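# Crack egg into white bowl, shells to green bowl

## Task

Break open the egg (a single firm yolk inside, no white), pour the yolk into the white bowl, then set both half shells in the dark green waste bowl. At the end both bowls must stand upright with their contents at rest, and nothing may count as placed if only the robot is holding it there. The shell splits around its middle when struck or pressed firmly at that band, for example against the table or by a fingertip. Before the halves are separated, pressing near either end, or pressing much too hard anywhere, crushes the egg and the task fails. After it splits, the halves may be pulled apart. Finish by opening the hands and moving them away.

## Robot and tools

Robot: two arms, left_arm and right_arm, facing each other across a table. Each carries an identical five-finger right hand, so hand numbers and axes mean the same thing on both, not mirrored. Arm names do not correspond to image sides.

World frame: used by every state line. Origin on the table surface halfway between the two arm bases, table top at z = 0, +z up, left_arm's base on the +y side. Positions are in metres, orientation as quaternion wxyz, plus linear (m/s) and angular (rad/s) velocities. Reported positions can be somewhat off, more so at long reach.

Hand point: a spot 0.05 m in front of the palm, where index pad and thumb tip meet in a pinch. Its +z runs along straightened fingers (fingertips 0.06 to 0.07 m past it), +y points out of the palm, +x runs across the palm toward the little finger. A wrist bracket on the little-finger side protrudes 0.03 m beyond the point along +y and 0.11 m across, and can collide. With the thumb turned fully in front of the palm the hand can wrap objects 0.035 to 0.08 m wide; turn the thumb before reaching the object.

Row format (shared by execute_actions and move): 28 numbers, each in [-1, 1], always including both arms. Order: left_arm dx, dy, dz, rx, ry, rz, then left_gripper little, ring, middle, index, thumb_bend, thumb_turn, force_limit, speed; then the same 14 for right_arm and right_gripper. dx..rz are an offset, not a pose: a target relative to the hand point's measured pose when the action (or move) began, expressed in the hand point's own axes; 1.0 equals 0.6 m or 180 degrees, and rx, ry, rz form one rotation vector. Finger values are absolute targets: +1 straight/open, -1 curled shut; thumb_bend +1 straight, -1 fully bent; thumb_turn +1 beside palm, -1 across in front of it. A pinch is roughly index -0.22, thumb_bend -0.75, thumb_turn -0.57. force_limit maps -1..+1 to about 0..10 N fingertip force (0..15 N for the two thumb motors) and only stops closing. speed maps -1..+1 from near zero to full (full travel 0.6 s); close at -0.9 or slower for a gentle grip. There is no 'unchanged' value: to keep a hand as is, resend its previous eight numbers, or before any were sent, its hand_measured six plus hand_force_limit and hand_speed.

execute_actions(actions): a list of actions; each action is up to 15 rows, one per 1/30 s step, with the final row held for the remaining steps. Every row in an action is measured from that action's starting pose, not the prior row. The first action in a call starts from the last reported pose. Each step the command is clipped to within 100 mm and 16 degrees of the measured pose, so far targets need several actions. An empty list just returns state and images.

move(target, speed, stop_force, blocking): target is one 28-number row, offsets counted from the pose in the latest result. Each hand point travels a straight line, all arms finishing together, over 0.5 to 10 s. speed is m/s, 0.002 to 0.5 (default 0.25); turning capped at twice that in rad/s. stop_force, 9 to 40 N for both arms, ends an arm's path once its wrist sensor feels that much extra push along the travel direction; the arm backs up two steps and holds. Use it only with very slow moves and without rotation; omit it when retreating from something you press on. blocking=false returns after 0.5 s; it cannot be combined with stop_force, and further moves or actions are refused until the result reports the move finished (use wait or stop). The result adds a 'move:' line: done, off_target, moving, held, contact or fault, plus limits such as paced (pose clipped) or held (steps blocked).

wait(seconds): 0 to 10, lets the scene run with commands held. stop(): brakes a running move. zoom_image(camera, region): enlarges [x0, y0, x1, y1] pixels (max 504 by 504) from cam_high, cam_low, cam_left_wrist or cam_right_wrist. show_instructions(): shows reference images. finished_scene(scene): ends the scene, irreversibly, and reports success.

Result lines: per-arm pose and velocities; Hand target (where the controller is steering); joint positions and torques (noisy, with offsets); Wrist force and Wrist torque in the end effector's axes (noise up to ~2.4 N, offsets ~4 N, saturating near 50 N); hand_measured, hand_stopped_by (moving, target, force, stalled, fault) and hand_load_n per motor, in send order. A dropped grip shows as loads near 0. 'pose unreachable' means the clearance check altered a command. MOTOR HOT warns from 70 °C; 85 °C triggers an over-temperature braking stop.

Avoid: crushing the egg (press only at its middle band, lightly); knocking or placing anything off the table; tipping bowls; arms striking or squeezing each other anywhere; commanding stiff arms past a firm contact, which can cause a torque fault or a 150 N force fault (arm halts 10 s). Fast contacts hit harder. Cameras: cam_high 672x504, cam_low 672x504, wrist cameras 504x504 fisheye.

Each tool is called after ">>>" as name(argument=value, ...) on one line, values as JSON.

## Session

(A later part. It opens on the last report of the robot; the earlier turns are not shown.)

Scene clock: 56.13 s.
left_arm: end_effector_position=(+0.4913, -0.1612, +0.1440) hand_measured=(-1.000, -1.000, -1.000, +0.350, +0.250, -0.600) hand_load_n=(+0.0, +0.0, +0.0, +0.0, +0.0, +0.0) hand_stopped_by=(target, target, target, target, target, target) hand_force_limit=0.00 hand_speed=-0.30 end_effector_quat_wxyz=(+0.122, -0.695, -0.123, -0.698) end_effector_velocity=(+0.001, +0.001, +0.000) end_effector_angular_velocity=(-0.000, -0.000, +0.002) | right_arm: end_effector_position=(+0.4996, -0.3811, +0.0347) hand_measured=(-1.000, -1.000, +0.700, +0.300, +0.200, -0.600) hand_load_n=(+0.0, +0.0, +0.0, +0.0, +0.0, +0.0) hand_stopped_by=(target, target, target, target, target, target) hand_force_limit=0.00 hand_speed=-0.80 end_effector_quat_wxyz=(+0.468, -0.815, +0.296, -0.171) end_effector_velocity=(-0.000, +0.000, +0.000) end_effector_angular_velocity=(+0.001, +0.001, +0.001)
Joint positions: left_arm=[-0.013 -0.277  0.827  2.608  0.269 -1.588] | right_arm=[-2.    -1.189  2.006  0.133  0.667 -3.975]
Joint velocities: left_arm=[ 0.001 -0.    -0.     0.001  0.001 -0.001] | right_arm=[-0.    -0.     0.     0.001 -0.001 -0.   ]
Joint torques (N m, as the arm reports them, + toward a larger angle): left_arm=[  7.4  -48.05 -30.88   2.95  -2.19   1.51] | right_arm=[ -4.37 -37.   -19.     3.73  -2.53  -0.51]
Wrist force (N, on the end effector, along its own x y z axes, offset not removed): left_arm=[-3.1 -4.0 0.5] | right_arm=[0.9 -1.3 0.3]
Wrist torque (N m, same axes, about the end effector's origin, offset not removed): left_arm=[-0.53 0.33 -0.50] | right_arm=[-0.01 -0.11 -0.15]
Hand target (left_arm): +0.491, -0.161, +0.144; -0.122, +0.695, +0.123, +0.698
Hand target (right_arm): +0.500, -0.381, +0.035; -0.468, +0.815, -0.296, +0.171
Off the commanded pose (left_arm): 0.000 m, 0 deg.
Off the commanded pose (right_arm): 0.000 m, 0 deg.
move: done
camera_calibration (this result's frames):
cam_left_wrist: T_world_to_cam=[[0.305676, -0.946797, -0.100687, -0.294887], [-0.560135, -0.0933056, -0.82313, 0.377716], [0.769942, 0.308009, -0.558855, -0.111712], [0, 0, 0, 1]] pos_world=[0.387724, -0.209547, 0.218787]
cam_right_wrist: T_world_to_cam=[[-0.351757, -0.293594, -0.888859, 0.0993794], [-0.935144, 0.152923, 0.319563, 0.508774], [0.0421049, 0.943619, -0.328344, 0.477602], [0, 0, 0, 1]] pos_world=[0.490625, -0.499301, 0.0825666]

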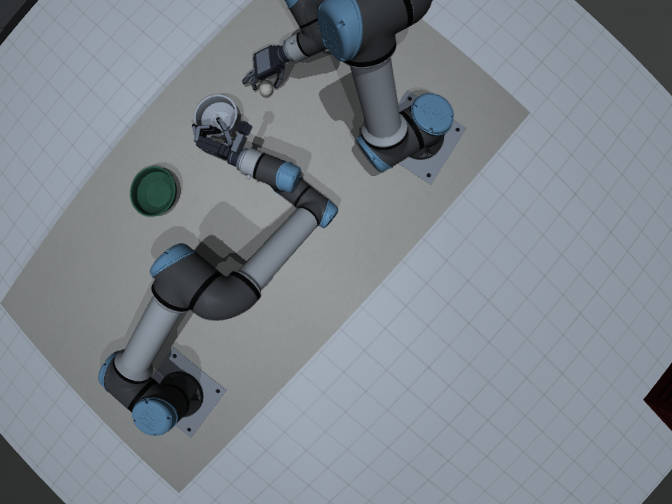

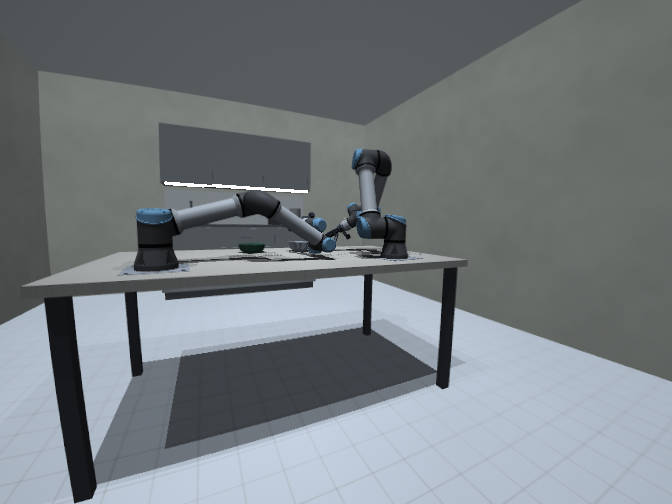

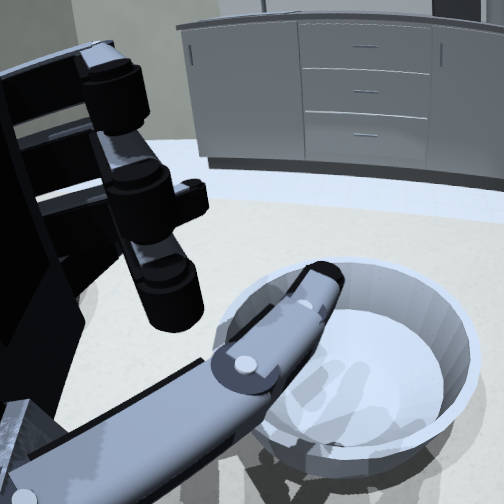

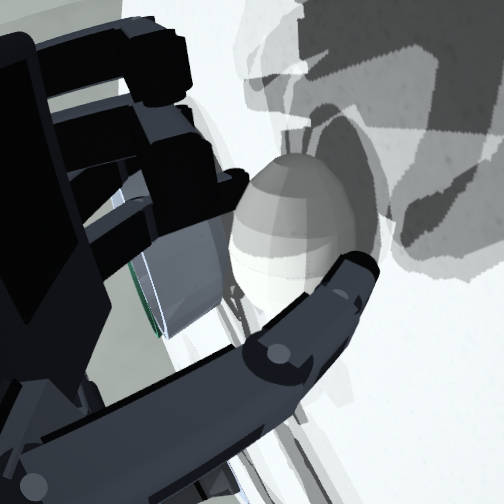

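>>> move(target=[0,0,0,0,0,0,-1,-1,-1,0.35,0.25,-0.6,0,-0.3,0,-0.0504,-0.029,0,0,0,-1,-1,0.7,0.3,0.2,-0.6,0,-0.8], speed=0.06)

>>> move(target=[0,0,0,0,0,0,-1,-1,-1,0.35,0.25,-0.6,0,-0.3,-0.015,0.0105,0.01,0,0,0,-1,-1,0.7,0,-0.2,-0.6,0,-0.3], speed=0.015)

>>> move(target=[0,0,0,0,0,0,-1,-1,-1,0.35,0.25,-0.6,0,-0.3,0,0.0173,0.01,0,0,0,-1,-1,0.7,0,-0.2,-0.6,0,-0.3], speed=0.005, stop_force=12)

>>> zoom_image(camera="cam_right_wrist", region=[250,100,430,300])

>>> zoom_image(camera="cam_high", region=[235,50,295,110])

Scene clock: 57.40 s.
left_arm: end_effector_position=(+0.4913, -0.1612, +0.1440) hand_measured=(-1.000, -1.000, -1.000, +0.350, +0.250, -0.600) hand_load_n=(+0.0, +0.0, +0.0, +0.0, +0.0, +0.0) hand_stopped_by=(target, target, target, target, target, target) hand_force_limit=0.00 hand_speed=-0.30 end_effector_quat_wxyz=(+0.122, -0.695, -0.123, -0.698) end_effector_velocity=(+0.000, +0.001, +0.000) end_effector_angular_velocity=(+0.002, +0.001, +0.002) | right_arm: end_effector_position=(+0.4997, -0.3809, +0.0693) hand_measured=(-1.000, -1.000, +0.700, +0.300, +0.200, -0.600) hand_load_n=(+0.0, +0.0, +0.0, +0.0, +0.0, +0.0) hand_stopped_by=(target, target, target, target, target, target) hand_force_limit=0.00 hand_speed=-0.80 end_effector_quat_wxyz=(+0.468, -0.815, +0.296, -0.171) end_effector_velocity=(+0.001, -0.001, +0.002) end_effector_angular_velocity=(-0.001, +0.000, -0.003)
Joint positions: left_arm=[-0.013 -0.277  0.827  2.608  0.269 -1.588] | right_arm=[-1.999 -1.251  1.977  0.223  0.668 -3.974]
Joint velocities: left_arm=[ 0.001 -0.    -0.     0.001  0.001  0.002] | right_arm=[-0.002 -0.004 -0.002  0.006  0.001 -0.   ]
Joint torques (N m, as the arm reports them, + toward a larger angle): left_arm=[  7.3  -47.69 -31.11   2.94  -2.06   1.49] | right_arm=[  1.16 -36.14 -22.62   3.75   1.04  -1.64]
Wrist force (N, on the end effector, along its own x y z axes, offset not removed): left_arm=[3.2 1.1 -3.0] | right_arm=[2.0 0.2 1.8]
Wrist torque (N m, same axes, about the end effector's origin, offset not removed): left_arm=[0.18 -0.37 0.07] | right_arm=[0.07 -0.43 0.22]
Hand target (left_arm): +0.491, -0.161, +0.144; -0.122, +0.695, +0.123, +0.698
Hand target (right_arm): +0.500, -0.381, +0.070; -0.468, +0.815, -0.296, +0.171
Off the commanded pose (left_arm): 0.000 m, 0 deg.
Off the commanded pose (right_arm): 0.000 m, 0 deg.
move: done
camera_calibration (this result's frames):
cam_left_wrist: T_world_to_cam=[[0.305676, -0.946797, -0.100687, -0.294887], [-0.560135, -0.0933051, -0.82313, 0.377716], [0.769942, 0.30801, -0.558855, -0.111712], [0, 0, 0, 1]] pos_world=[0.387724, -0.209547, 0.218787]
cam_right_wrist: T_world_to_cam=[[-0.351742, -0.293601, -0.888862, 0.130248], [-0.935151, 0.152884, 0.31956, 0.497791], [0.0420697, 0.943623, -0.328337, 0.488783], [0, 0, 0, 1]] pos_world=[0.490761, -0.49909, 0.117184]

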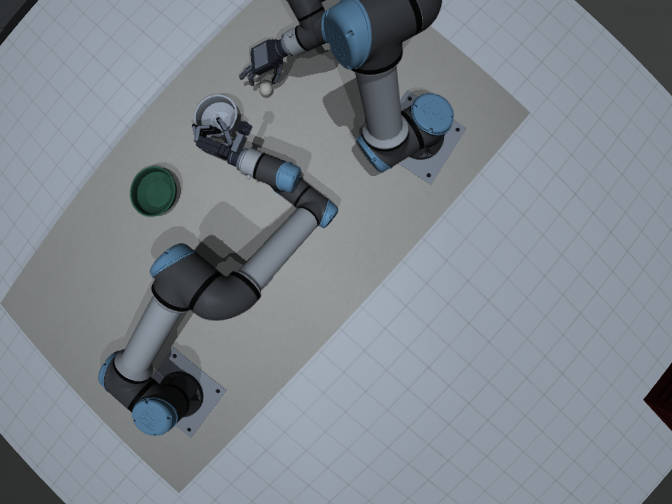

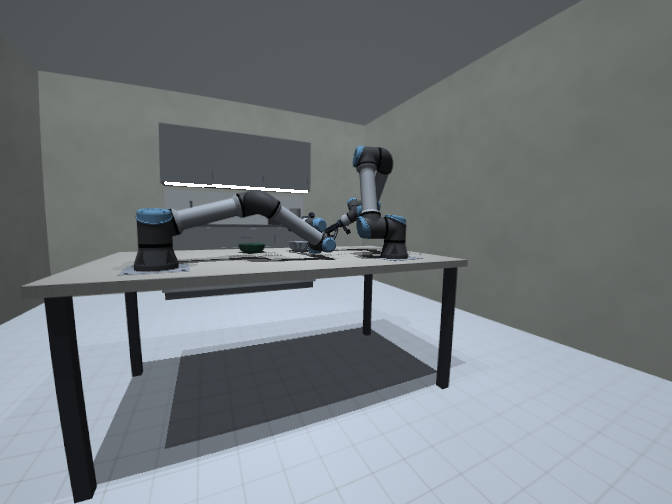

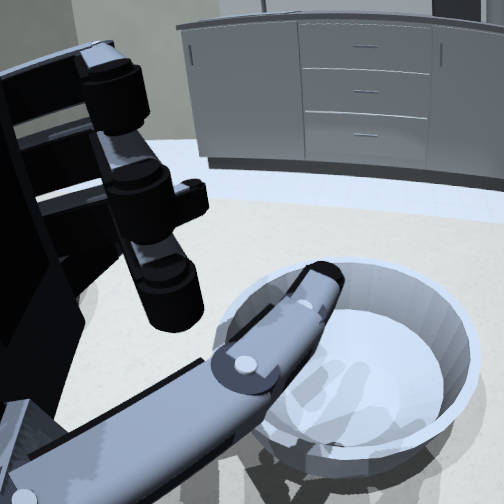

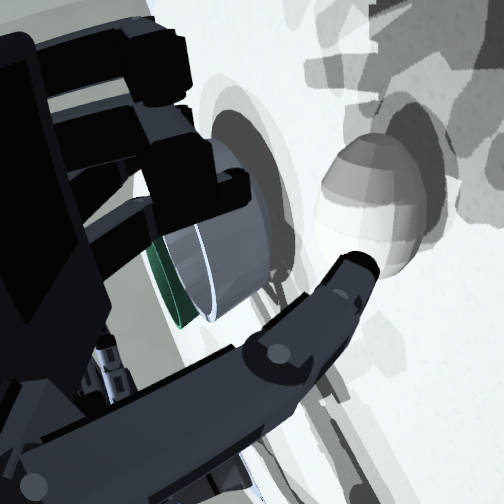

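Scene clock: 58.50 s.
left_arm: end_effector_position=(+0.4913, -0.1612, +0.1440) hand_measured=(-1.000, -1.000, -1.000, +0.350, +0.250, -0.600) hand_load_n=(+0.0, +0.0, +0.0, +0.0, +0.0, +0.0) hand_stopped_by=(target, target, target, target, target, target) hand_force_limit=0.00 hand_speed=-0.30 end_effector_quat_wxyz=(+0.122, -0.695, -0.123, -0.698) end_effector_velocity=(-0.000, -0.001, +0.000) end_effector_angular_velocity=(-0.001, +0.000, -0.001) | right_arm: end_effector_position=(+0.4942, -0.3737, +0.0611) hand_measured=(-1.000, -1.000, +0.700, +0.000, -0.200, -0.600) hand_load_n=(+0.0, +0.0, +0.0, +0.0, +0.0, +0.0) hand_stopped_by=(target, target, target, target, target, target) hand_force_limit=0.00 hand_speed=-0.30 end_effector_quat_wxyz=(+0.468, -0.815, +0.296, -0.171) end_effector_velocity=(-0.001, +0.002, -0.002) end_effector_angular_velocity=(-0.000, -0.003, +0.001)
Joint positions: left_arm=[-0.013 -0.277  0.827  2.608  0.269 -1.588] | right_arm=[-1.983 -1.25   2.     0.183  0.677 -3.953]
Joint velocities: left_arm=[-0.001 -0.    -0.    -0.    -0.001  0.001] | right_arm=[ 0.004 -0.     0.005 -0.01   0.001  0.003]
Joint torques (N m, as the arm reports them, + toward a larger angle): left_arm=[  7.54 -48.26 -30.92   2.96  -2.18   1.48] | right_arm=[  6.75 -15.08  -4.1   -0.48   1.97   1.55]
Wrist force (N, on the end effector, along its own x y z axes, offset not removed): left_arm=[2.3 0.5 -2.3] | right_arm=[-0.6 2.9 0.4]
Wrist torque (N m, same axes, about the end effector's origin, offset not removed): left_arm=[0.53 0.04 -0.01] | right_arm=[0.38 0.00 0.09]
Hand target (left_arm): +0.491, -0.161, +0.144; -0.122, +0.695, +0.123, +0.698
Hand target (right_arm): +0.494, -0.374, +0.061; -0.468, +0.815, -0.296, +0.171
Off the commanded pose (left_arm): 0.000 m, 0 deg.
Off the commanded pose (right_arm): 0.000 m, 0 deg.
move: done
camera_calibration (this result's frames):
cam_left_wrist: T_world_to_cam=[[0.305676, -0.946797, -0.100687, -0.294887], [-0.560135, -0.0933053, -0.82313, 0.377716], [0.769942, 0.30801, -0.558855, -0.111712], [0, 0, 0, 1]] pos_world=[0.387724, -0.209547, 0.218787]
cam_right_wrist: T_world_to_cam=[[-0.351751, -0.293587, -0.888863, 0.123118], [-0.93515, 0.152824, 0.319591, 0.494202], [0.042012, 0.943637, -0.328304, 0.47959], [0, 0, 0, 1]] pos_world=[0.485312, -0.491939, 0.108944]

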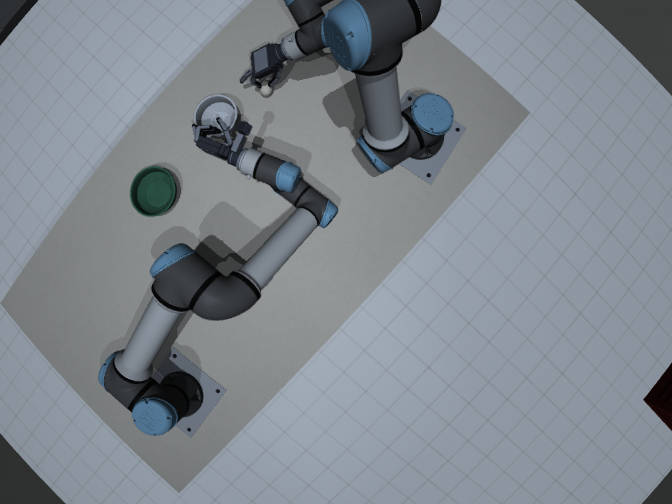

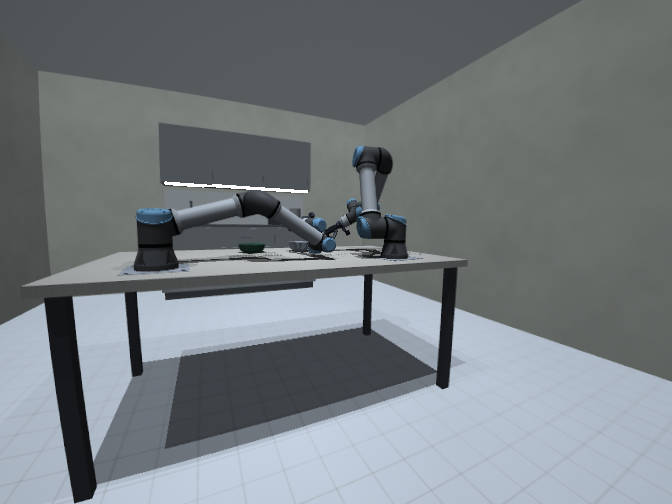

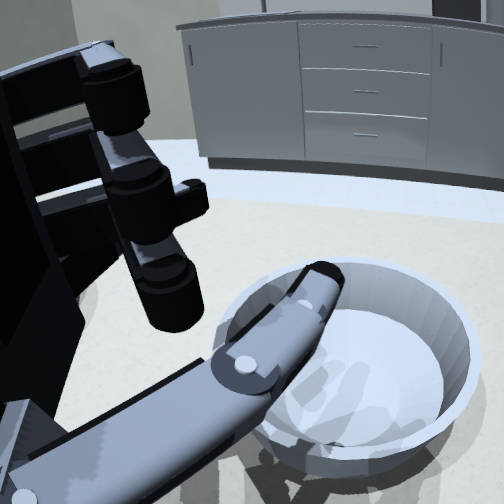

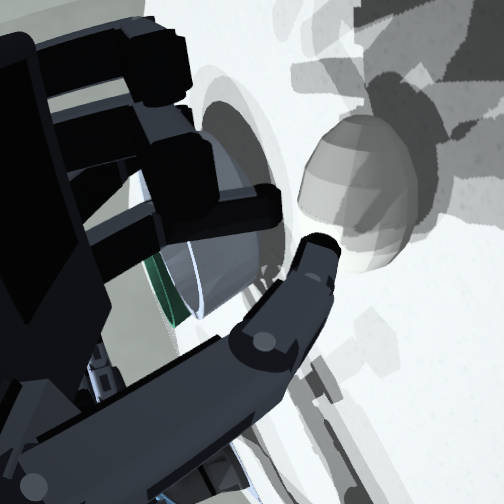

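Scene clock: 60.37 s.
left_arm: end_effector_position=(+0.4913, -0.1612, +0.1440) hand_measured=(-1.000, -1.000, -1.000, +0.350, +0.250, -0.600) hand_load_n=(+0.0, +0.0, +0.0, +0.0, +0.0, +0.0) hand_stopped_by=(target, target, target, target, target, target) hand_force_limit=0.00 hand_speed=-0.30 end_effector_quat_wxyz=(+0.122, -0.695, -0.123, -0.698) end_effector_velocity=(+0.001, +0.000, -0.000) end_effector_angular_velocity=(+0.001, +0.000, +0.000) | right_arm: end_effector_position=(+0.4942, -0.3737, +0.0536) hand_measured=(-1.000, -1.000, +0.700, +0.000, -0.200, -0.600) hand_load_n=(+0.0, +0.0, +0.0, +2.5, +0.0, +0.0) hand_stopped_by=(target, target, target, target, target, target) hand_force_limit=0.00 hand_speed=-0.30 end_effector_quat_wxyz=(+0.468, -0.815, +0.296, -0.171) end_effector_velocity=(+0.000, +0.000, +0.002) end_effector_angular_velocity=(-0.000, -0.000, +0.001)
Joint positions: left_arm=[-0.013 -0.277  0.827  2.608  0.269 -1.588] | right_arm=[-1.983 -1.237  2.007  0.163  0.677 -3.954]
Joint velocities: left_arm=[ 0.001  0.     0.001 -0.001 -0.     0.001] | right_arm=[ 0.    -0.004 -0.003  0.006 -0.    -0.   ]
Joint torques (N m, as the arm reports them, + toward a larger angle): left_arm=[  7.11 -47.87 -31.09   2.97  -2.19   1.57] | right_arm=[ -6.75 -29.41 -17.59   3.88   1.55  -2.18]
Wrist force (N, on the end effector, along its own x y z axes, offset not removed): left_arm=[1.1 -4.0 -0.8] | right_arm=[-0.1 -17.6 -5.5]
Wrist torque (N m, same axes, about the end effector's origin, offset not removed): left_arm=[-0.31 -0.25 -0.06] | right_arm=[0.62 -0.15 0.01]
Hand target (left_arm): +0.491, -0.161, +0.144; -0.122, +0.695, +0.123, +0.698
Hand target (right_arm): +0.494, -0.374, +0.054; -0.468, +0.815, -0.296, +0.171
Off the commanded pose (left_arm): 0.000 m, 0 deg.
Off the commanded pose (right_arm): 0.004 m, 0 deg.
move: contact (right_arm)
camera_calibration (this result's frames):
cam_left_wrist: T_world_to_cam=[[0.305676, -0.946797, -0.100687, -0.294887], [-0.560135, -0.0933052, -0.82313, 0.377716], [0.769942, 0.30801, -0.558855, -0.111712], [0, 0, 0, 1]] pos_world=[0.387724, -0.209547, 0.218787]
cam_right_wrist: T_world_to_cam=[[-0.351785, -0.293455, -0.888893, 0.116498], [-0.935145, 0.152625, 0.319703, 0.496428], [0.0418494, 0.943711, -0.328114, 0.477192], [0, 0, 0, 1]] pos_world=[0.485244, -0.491912, 0.101418]

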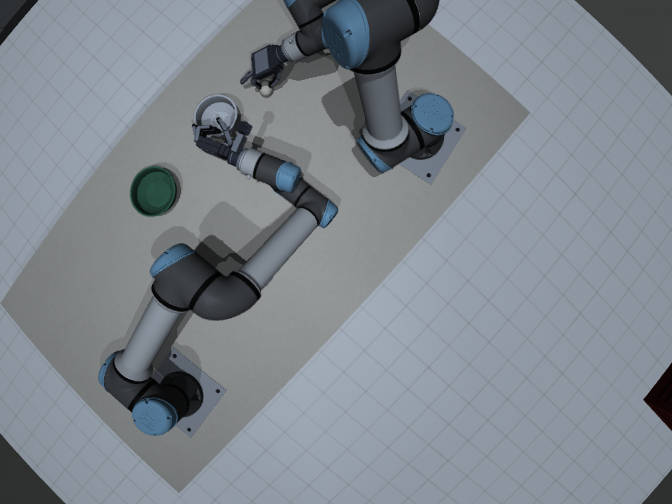

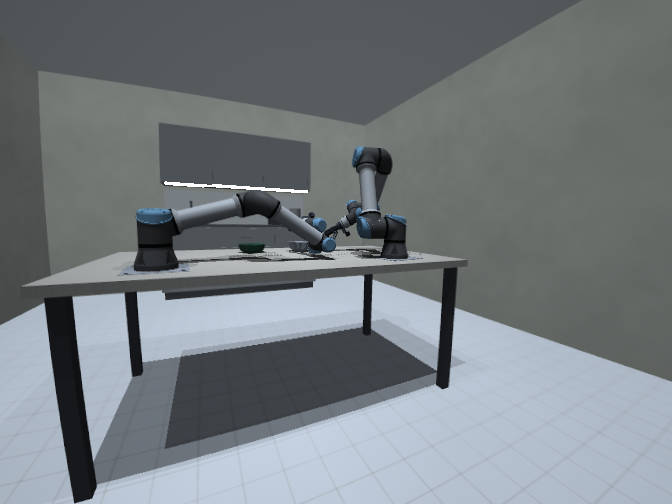

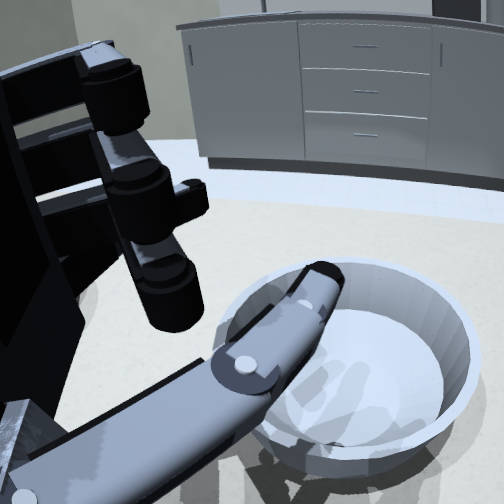

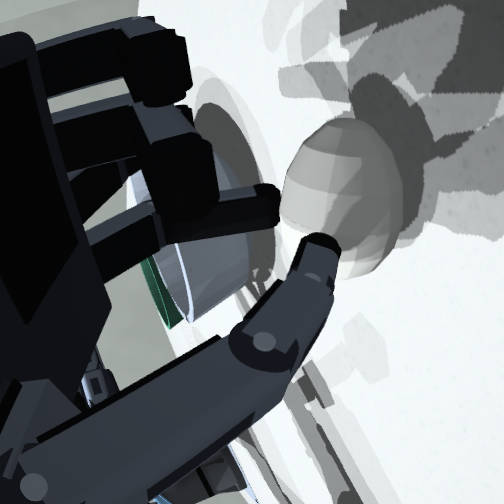

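Region (250, 100, 430, 300) of cam_right_wrist's 504x504 image, scaled by 2.520, with more detail than that image has; it fills the left 454 columns of this view, and the rest is white.

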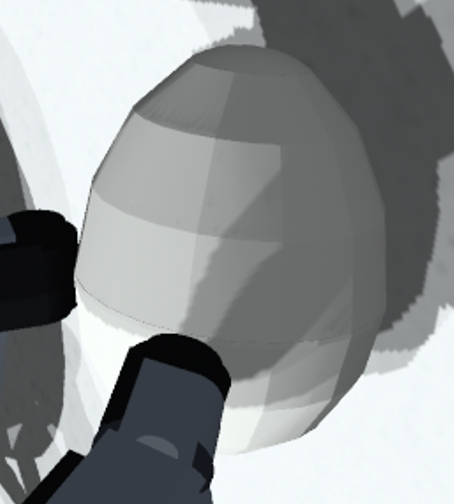

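Region (235, 50, 295, 110) of cam_high's 672x504 image, scaled by 8.400, with more detail than that image has.

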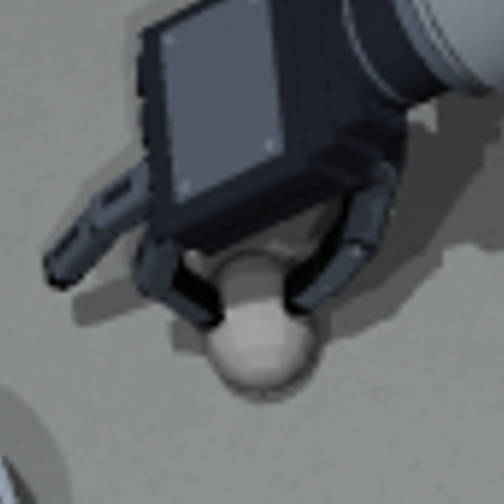

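>>> execute_actions(actions=[])

>>> move(target=[0,0,0,0,0,0,-1,-1,-1,0.35,0.25,-0.6,0,-0.3,0,0.007,0.004,0,0,0,-1,-1,0.7,0,-0.2,-0.6,0,-0.3], speed=0.002, stop_force=25)

>>> zoom_image(camera="cam_right_wrist", region=[200,80,480,340])

Scene clock: 60.83 s.
left_arm: end_effector_position=(+0.4913, -0.1612, +0.1440) hand_measured=(-1.000, -1.000, -1.000, +0.350, +0.250, -0.600) hand_load_n=(+0.0, +0.0, +0.0, +0.0, +0.0, +0.0) hand_stopped_by=(target, target, target, target, target, target) hand_force_limit=0.00 hand_speed=-0.30 end_effector_quat_wxyz=(+0.122, -0.695, -0.123, -0.698) end_effector_velocity=(-0.000, -0.000, -0.000) end_effector_angular_velocity=(-0.000, +0.000, -0.000) | right_arm: end_effector_position=(+0.4942, -0.3737, +0.0539) hand_measured=(-1.000, -1.000, +0.700, +0.000, -0.200, -0.600) hand_load_n=(+0.0, +0.0, +0.0, +1.5, +0.0, +0.0) hand_stopped_by=(target, target, target, target, target, target) hand_force_limit=0.00 hand_speed=-0.30 end_effector_quat_wxyz=(+0.468, -0.815, +0.296, -0.171) end_effector_velocity=(+0.000, -0.000, +0.000) end_effector_angular_velocity=(-0.001, -0.000, -0.001)
Joint positions: left_arm=[-0.013 -0.277  0.827  2.608  0.269 -1.588] | right_arm=[-1.983 -1.237  2.007  0.164  0.677 -3.954]
Joint velocities: left_arm=[-0.001  0.    -0.001 -0.     0.     0.   ] | right_arm=[-0.    -0.001  0.    -0.     0.001  0.001]
Joint torques (N m, as the arm reports them, + toward a larger angle): left_arm=[  7.34 -47.76 -30.8    2.87  -2.1    1.51] | right_arm=[ -5.97 -31.98 -18.19   3.7    3.79  -1.94]
Wrist force (N, on the end effector, along its own x y z axes, offset not removed): left_arm=[4.3 3.0 0.0] | right_arm=[0.1 -10.2 -2.8]
Wrist torque (N m, same axes, about the end effector's origin, offset not removed): left_arm=[0.65 -0.55 0.46] | right_arm=[0.38 -0.03 0.09]
Hand target (left_arm): +0.491, -0.161, +0.144; -0.122, +0.695, +0.123, +0.698
Hand target (right_arm): +0.494, -0.374, +0.054; -0.468, +0.815, -0.296, +0.171
Off the commanded pose (left_arm): 0.000 m, 0 deg.
Off the commanded pose (right_arm): 0.005 m, 0 deg.
camera_calibration (this result's frames):
cam_left_wrist: T_world_to_cam=[[0.305676, -0.946797, -0.100687, -0.294887], [-0.560135, -0.0933056, -0.82313, 0.377716], [0.769942, 0.308009, -0.558855, -0.111712], [0, 0, 0, 1]] pos_world=[0.387724, -0.209547, 0.218787]
cam_right_wrist: T_world_to_cam=[[-0.351622, -0.293497, -0.888944, 0.116685], [-0.935203, 0.152641, 0.319524, 0.496446], [0.0419095, 0.943695, -0.328151, 0.477269], [0, 0, 0, 1]] pos_world=[0.485304, -0.491928, 0.101716]

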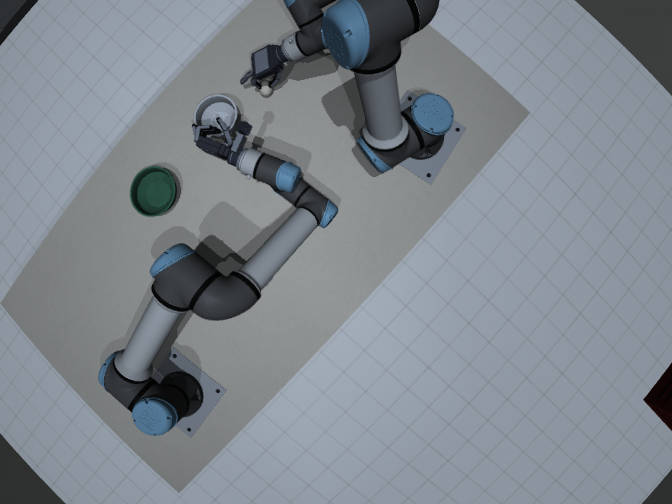

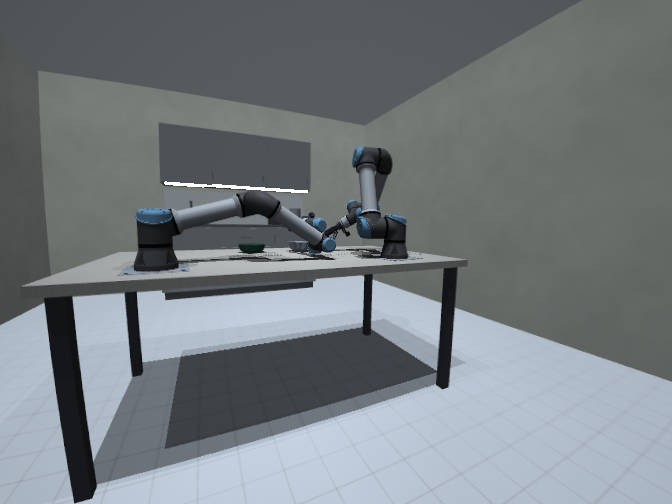

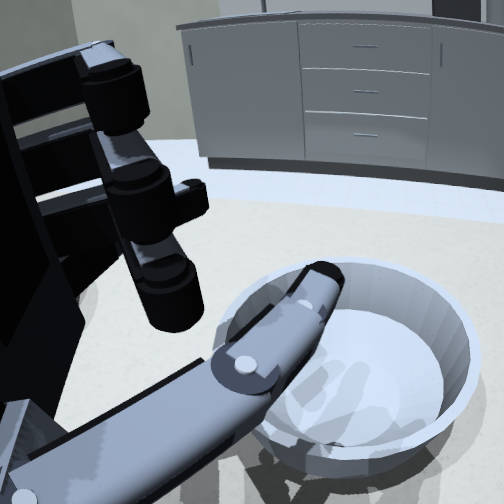

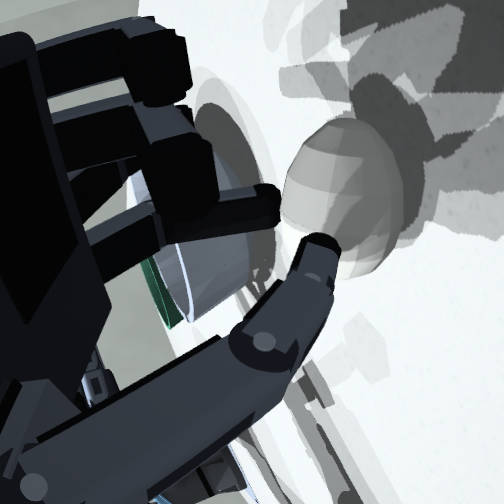

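Scene clock: 61.93 s.
left_arm: end_effector_position=(+0.4913, -0.1612, +0.1440) hand_measured=(-1.000, -1.000, -1.000, +0.350, +0.250, -0.600) hand_load_n=(+0.0, +0.0, +0.0, +0.0, +0.0, +0.0) hand_stopped_by=(target, target, target, target, target, target) hand_force_limit=0.00 hand_speed=-0.30 end_effector_quat_wxyz=(+0.122, -0.695, -0.123, -0.698) end_effector_velocity=(+0.001, +0.000, +0.001) end_effector_angular_velocity=(-0.001, -0.000, -0.000) | right_arm: end_effector_position=(+0.4942, -0.3737, +0.0524) hand_measured=(-1.000, -1.000, +0.700, +0.000, -0.200, -0.600) hand_load_n=(+0.0, +0.0, +0.0, +6.0, +0.0, +0.0) hand_stopped_by=(target, target, target, target, target, target) hand_force_limit=0.00 hand_speed=-0.30 end_effector_quat_wxyz=(+0.468, -0.815, +0.296, -0.171) end_effector_velocity=(-0.001, +0.000, +0.000) end_effector_angular_velocity=(-0.000, +0.002, +0.000)
Joint positions: left_arm=[-0.013 -0.277  0.827  2.608  0.269 -1.588] | right_arm=[-1.983 -1.234  2.008  0.16   0.677 -3.954]
Joint velocities: left_arm=[ 0.001 -0.001  0.001  0.001 -0.002 -0.001] | right_arm=[ 0.    -0.     0.     0.002  0.001 -0.001]
Joint torques (N m, as the arm reports them, + toward a larger angle): left_arm=[  7.3  -48.79 -31.02   2.96  -2.19   1.51] | right_arm=[ -8.51 -20.7   -1.54   3.93   5.83  -3.19]
Wrist force (N, on the end effector, along its own x y z axes, offset not removed): left_arm=[7.6 1.8 -4.7] | right_arm=[-4.5 -42.7 -8.2]
Wrist torque (N m, same axes, about the end effector's origin, offset not removed): left_arm=[0.33 -1.07 0.43] | right_arm=[0.36 0.29 -0.21]
Hand target (left_arm): +0.491, -0.161, +0.144; -0.122, +0.695, +0.123, +0.698
Hand target (right_arm): +0.494, -0.374, +0.053; -0.468, +0.815, -0.296, +0.171
Off the commanded pose (left_arm): 0.000 m, 0 deg.
Off the commanded pose (right_arm): 0.003 m, 0 deg.
move: contact (right_arm)
camera_calibration (this result's frames):
cam_left_wrist: T_world_to_cam=[[0.305676, -0.946797, -0.100687, -0.294887], [-0.560135, -0.0933053, -0.82313, 0.377716], [0.769942, 0.30801, -0.558855, -0.111712], [0, 0, 0, 1]] pos_world=[0.387724, -0.209547, 0.218787]
cam_right_wrist: T_world_to_cam=[[-0.351549, -0.293464, -0.888984, 0.115323], [-0.935233, 0.152554, 0.319479, 0.496905], [0.0418625, 0.943719, -0.328087, 0.476788], [0, 0, 0, 1]] pos_world=[0.485304, -0.491916, 0.100198]

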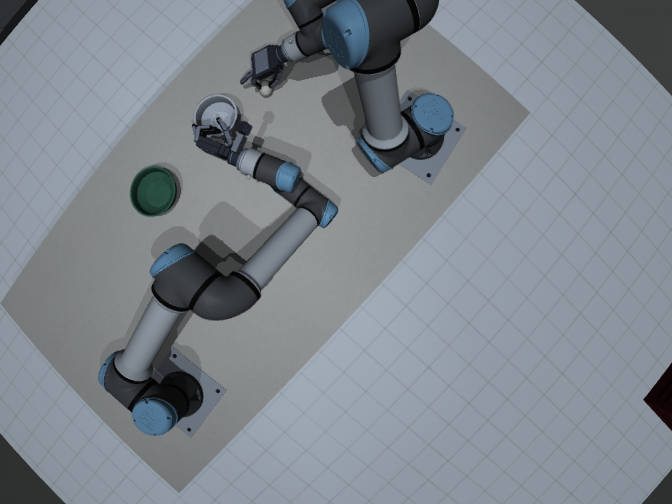

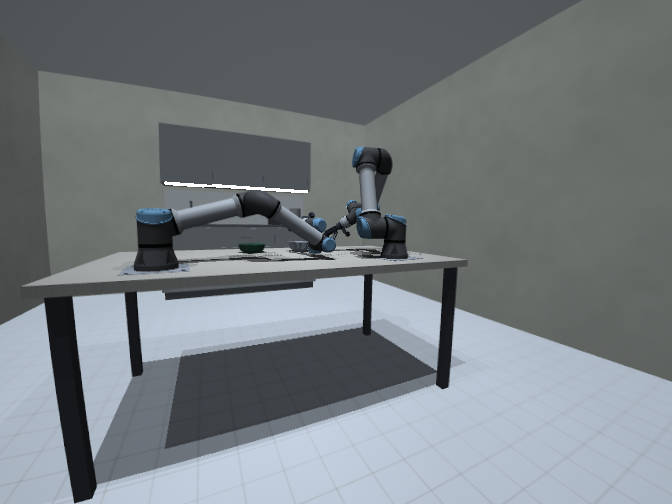

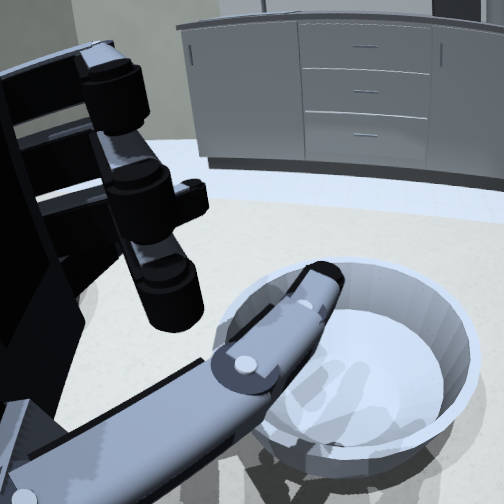

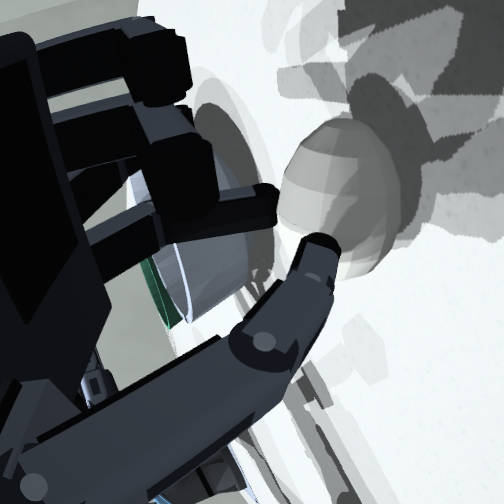

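Region (200, 80, 480, 340) of cam_right_wrist's 504x504 image, scaled by 1.800, with more detail than that image has; it fills the top 468 rows of this view, and the rest is white.

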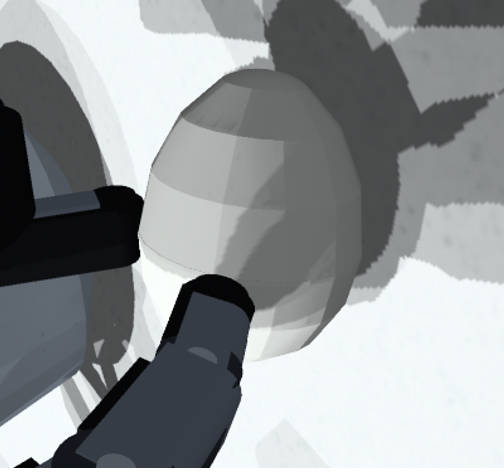

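>>> execute_actions(actions=[[[0,0,0,0,0,0,-1,-1,-1,0.35,0.25,-0.6,0,-0.3,0,0.0004,0.00025,0,0,0,-1,-1,0.7,0,-0.2,-0.6,0,-0.3]]])

>>> zoom_image(camera="cam_right_wrist", region=[200,80,480,340])

Scene clock: 62.53 s.
left_arm: end_effector_position=(+0.4913, -0.1612, +0.1440) hand_measured=(-1.000, -1.000, -1.000, +0.350, +0.250, -0.600) hand_load_n=(+0.0, +0.0, +0.0, +0.0, +0.0, +0.0) hand_stopped_by=(target, target, target, target, target, target) hand_force_limit=0.00 hand_speed=-0.30 end_effector_quat_wxyz=(+0.122, -0.695, -0.123, -0.698) end_effector_velocity=(-0.001, -0.001, -0.000) end_effector_angular_velocity=(-0.002, -0.001, -0.002) | right_arm: end_effector_position=(+0.4942, -0.3737, +0.0521) hand_measured=(-1.000, -1.000, +0.700, +0.000, -0.200, -0.600) hand_load_n=(+0.0, +0.0, +0.0, +7.0, +0.0, +0.0) hand_stopped_by=(target, target, target, target, target, target) hand_force_limit=0.00 hand_speed=-0.30 end_effector_quat_wxyz=(+0.468, -0.815, +0.296, -0.171) end_effector_velocity=(-0.000, +0.000, +0.000) end_effector_angular_velocity=(+0.000, -0.000, -0.001)
Joint positions: left_arm=[-0.013 -0.277  0.827  2.608  0.269 -1.588] | right_arm=[-1.983 -1.234  2.008  0.159  0.677 -3.954]
Joint velocities: left_arm=[-0.001  0.    -0.    -0.    -0.001 -0.002] | right_arm=[ 0.    -0.001  0.    -0.001  0.     0.001]
Joint torques (N m, as the arm reports them, + toward a larger angle): left_arm=[  6.98 -47.88 -30.67   2.86  -2.2    1.48] | right_arm=[-7.07  3.12 10.01 -0.67  7.04 -2.28]
Wrist force (N, on the end effector, along its own x y z axes, offset not removed): left_arm=[1.6 5.0 -1.7] | right_arm=[-2.4 -44.9 -11.7]
Wrist torque (N m, same axes, about the end effector's origin, offset not removed): left_arm=[0.96 -0.34 0.15] | right_arm=[1.31 0.08 0.22]
Hand target (left_arm): +0.491, -0.161, +0.144; -0.122, +0.695, +0.123, +0.698
Hand target (right_arm): +0.494, -0.374, +0.052; -0.468, +0.815, -0.296, +0.171
Off the commanded pose (left_arm): 0.000 m, 0 deg.
Off the commanded pose (right_arm): 0.000 m, 0 deg.
camera_calibration (this result's frames):
cam_left_wrist: T_world_to_cam=[[0.305676, -0.946797, -0.100687, -0.294887], [-0.560135, -0.0933054, -0.82313, 0.377716], [0.769942, 0.308009, -0.558855, -0.111712], [0, 0, 0, 1]] pos_world=[0.387724, -0.209547, 0.218787]
cam_right_wrist: T_world_to_cam=[[-0.351485, -0.29348, -0.889004, 0.115067], [-0.935256, 0.15256, 0.319408, 0.497026], [0.0418865, 0.943713, -0.328101, 0.476697], [0, 0, 0, 1]] pos_world=[0.485324, -0.491921, 0.0999456]

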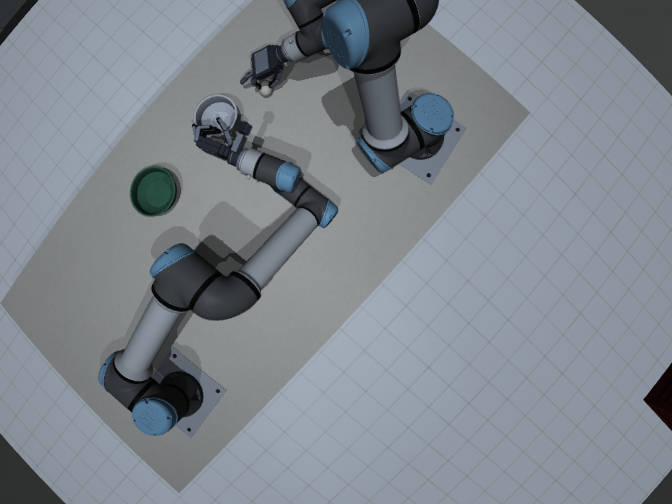

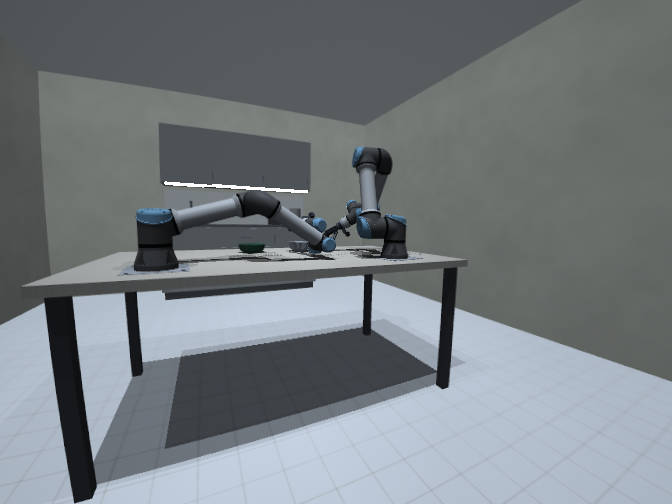

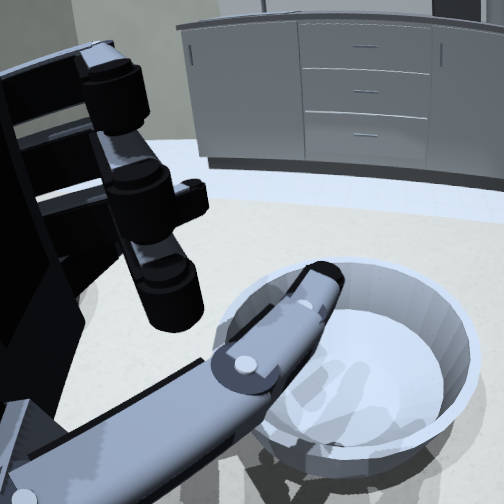

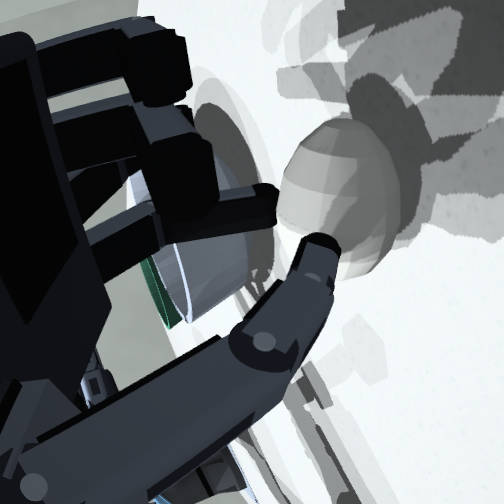

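Region (200, 80, 480, 340) of cam_right_wrist's 504x504 image, scaled by 1.800, with more detail than that image has; it fills the top 468 rows of this view, and the rest is white.

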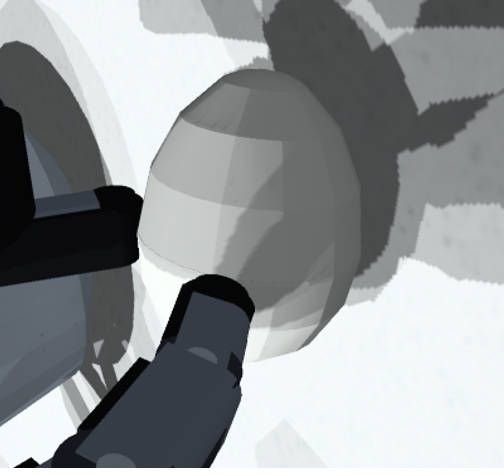

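>>> execute_actions(actions=[[[0,0,0,0,0,0,-1,-1,-1,0.35,0.25,-0.6,0,-0.3,0,0.0005,0.0003,0,0,0,-1,-1,0.7,0,-0.2,-0.6,0,-0.3]]])

>>> zoom_image(camera="cam_right_wrist", region=[200,80,480,340])

Scene clock: 63.10 s.
left_arm: end_effector_position=(+0.4913, -0.1612, +0.1440) hand_measured=(-1.000, -1.000, -1.000, +0.350, +0.250, -0.600) hand_load_n=(+0.0, +0.0, +0.0, +0.0, +0.0, +0.0) hand_stopped_by=(target, target, target, target, target, target) hand_force_limit=0.00 hand_speed=-0.30 end_effector_quat_wxyz=(+0.122, -0.695, -0.123, -0.698) end_effector_velocity=(+0.001, +0.001, -0.000) end_effector_angular_velocity=(+0.001, +0.000, +0.002) | right_arm: end_effector_position=(+0.4942, -0.3737, +0.0517) hand_measured=(-1.000, -1.000, +0.700, +0.000, -0.200, -0.600) hand_load_n=(+0.0, +0.0, +0.0, +0.0, -0.5, +0.0) hand_stopped_by=(target, target, target, target, target, target) hand_force_limit=0.00 hand_speed=-0.30 end_effector_quat_wxyz=(+0.468, -0.815, +0.296, -0.171) end_effector_velocity=(+0.000, +0.000, +0.000) end_effector_angular_velocity=(+0.002, -0.001, +0.001)
Joint positions: left_arm=[-0.013 -0.277  0.827  2.608  0.269 -1.588] | right_arm=[-1.983 -1.233  2.008  0.158  0.677 -3.954]
Joint velocities: left_arm=[ 0.001  0.    -0.     0.     0.     0.   ] | right_arm=[-0.     0.001  0.    -0.002 -0.002 -0.   ]
Joint torques (N m, as the arm reports them, + toward a larger angle): left_arm=[  7.19 -47.74 -31.39   2.91  -2.14   1.58] | right_arm=[ -4.35 -24.92 -21.37  -0.68  -3.83  -1.29]
Wrist force (N, on the end effector, along its own x y z axes, offset not removed): left_arm=[4.4 -0.1 -2.8] | right_arm=[-0.8 -2.2 0.3]
Wrist torque (N m, same axes, about the end effector's origin, offset not removed): left_arm=[0.23 -0.64 0.28] | right_arm=[-0.15 0.04 -0.02]
Hand target (left_arm): +0.491, -0.161, +0.144; -0.122, +0.695, +0.123, +0.698
Hand target (right_arm): +0.494, -0.374, +0.052; -0.468, +0.815, -0.296, +0.171
Off the commanded pose (left_arm): 0.000 m, 0 deg.
Off the commanded pose (right_arm): 0.000 m, 0 deg.
camera_calibration (this result's frames):
cam_left_wrist: T_world_to_cam=[[0.305676, -0.946797, -0.100687, -0.294887], [-0.560135, -0.0933054, -0.82313, 0.377716], [0.769942, 0.308009, -0.558855, -0.111712], [0, 0, 0, 1]] pos_world=[0.387724, -0.209547, 0.218787]
cam_right_wrist: T_world_to_cam=[[-0.351756, -0.293477, -0.888898, 0.114769], [-0.935155, 0.15265, 0.319662, 0.497082], [0.0418771, 0.9437, -0.328142, 0.476566], [0, 0, 0, 1]] pos_world=[0.485262, -0.491933, 0.0995017]

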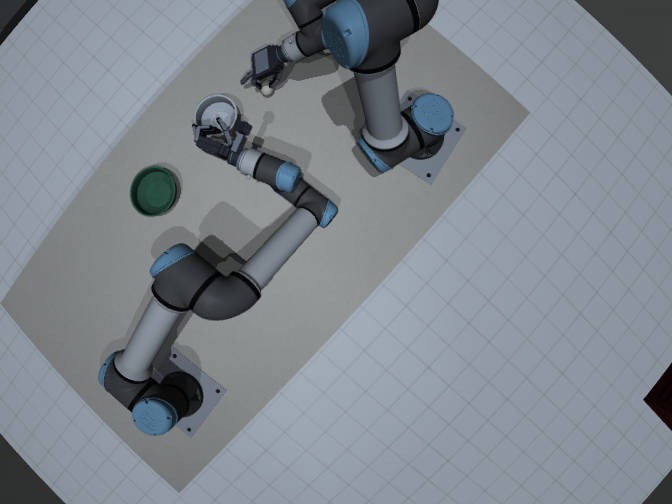

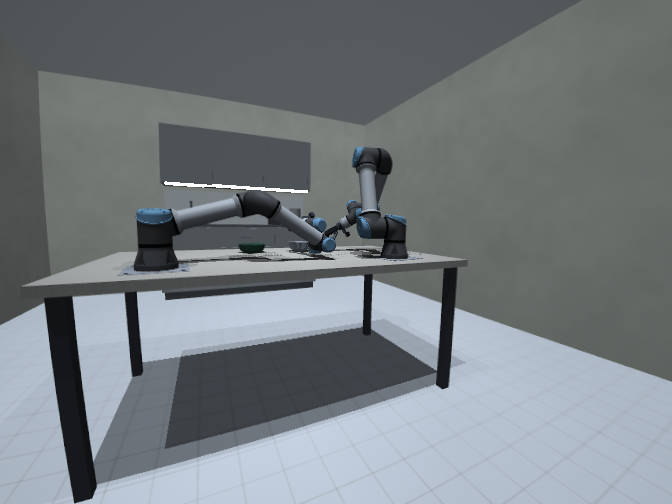

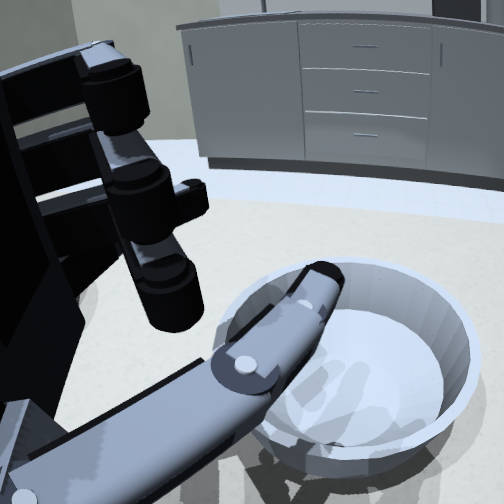

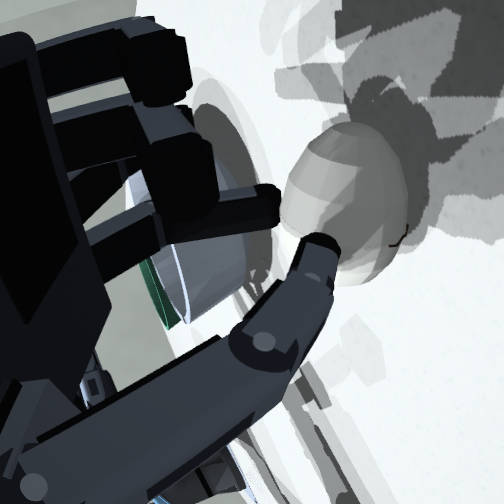

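Region (200, 80, 480, 340) of cam_right_wrist's 504x504 image, scaled by 1.800, with more detail than that image has; it fills the top 468 rows of this view, and the rest is white.

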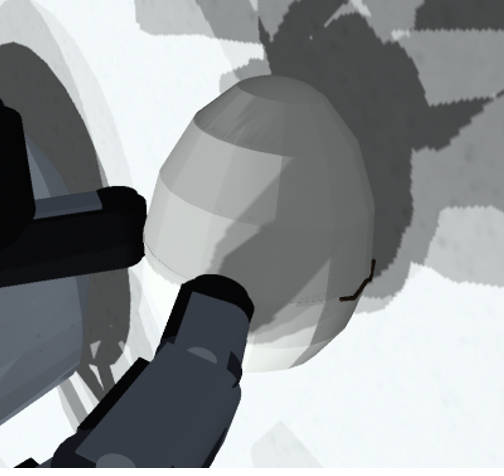

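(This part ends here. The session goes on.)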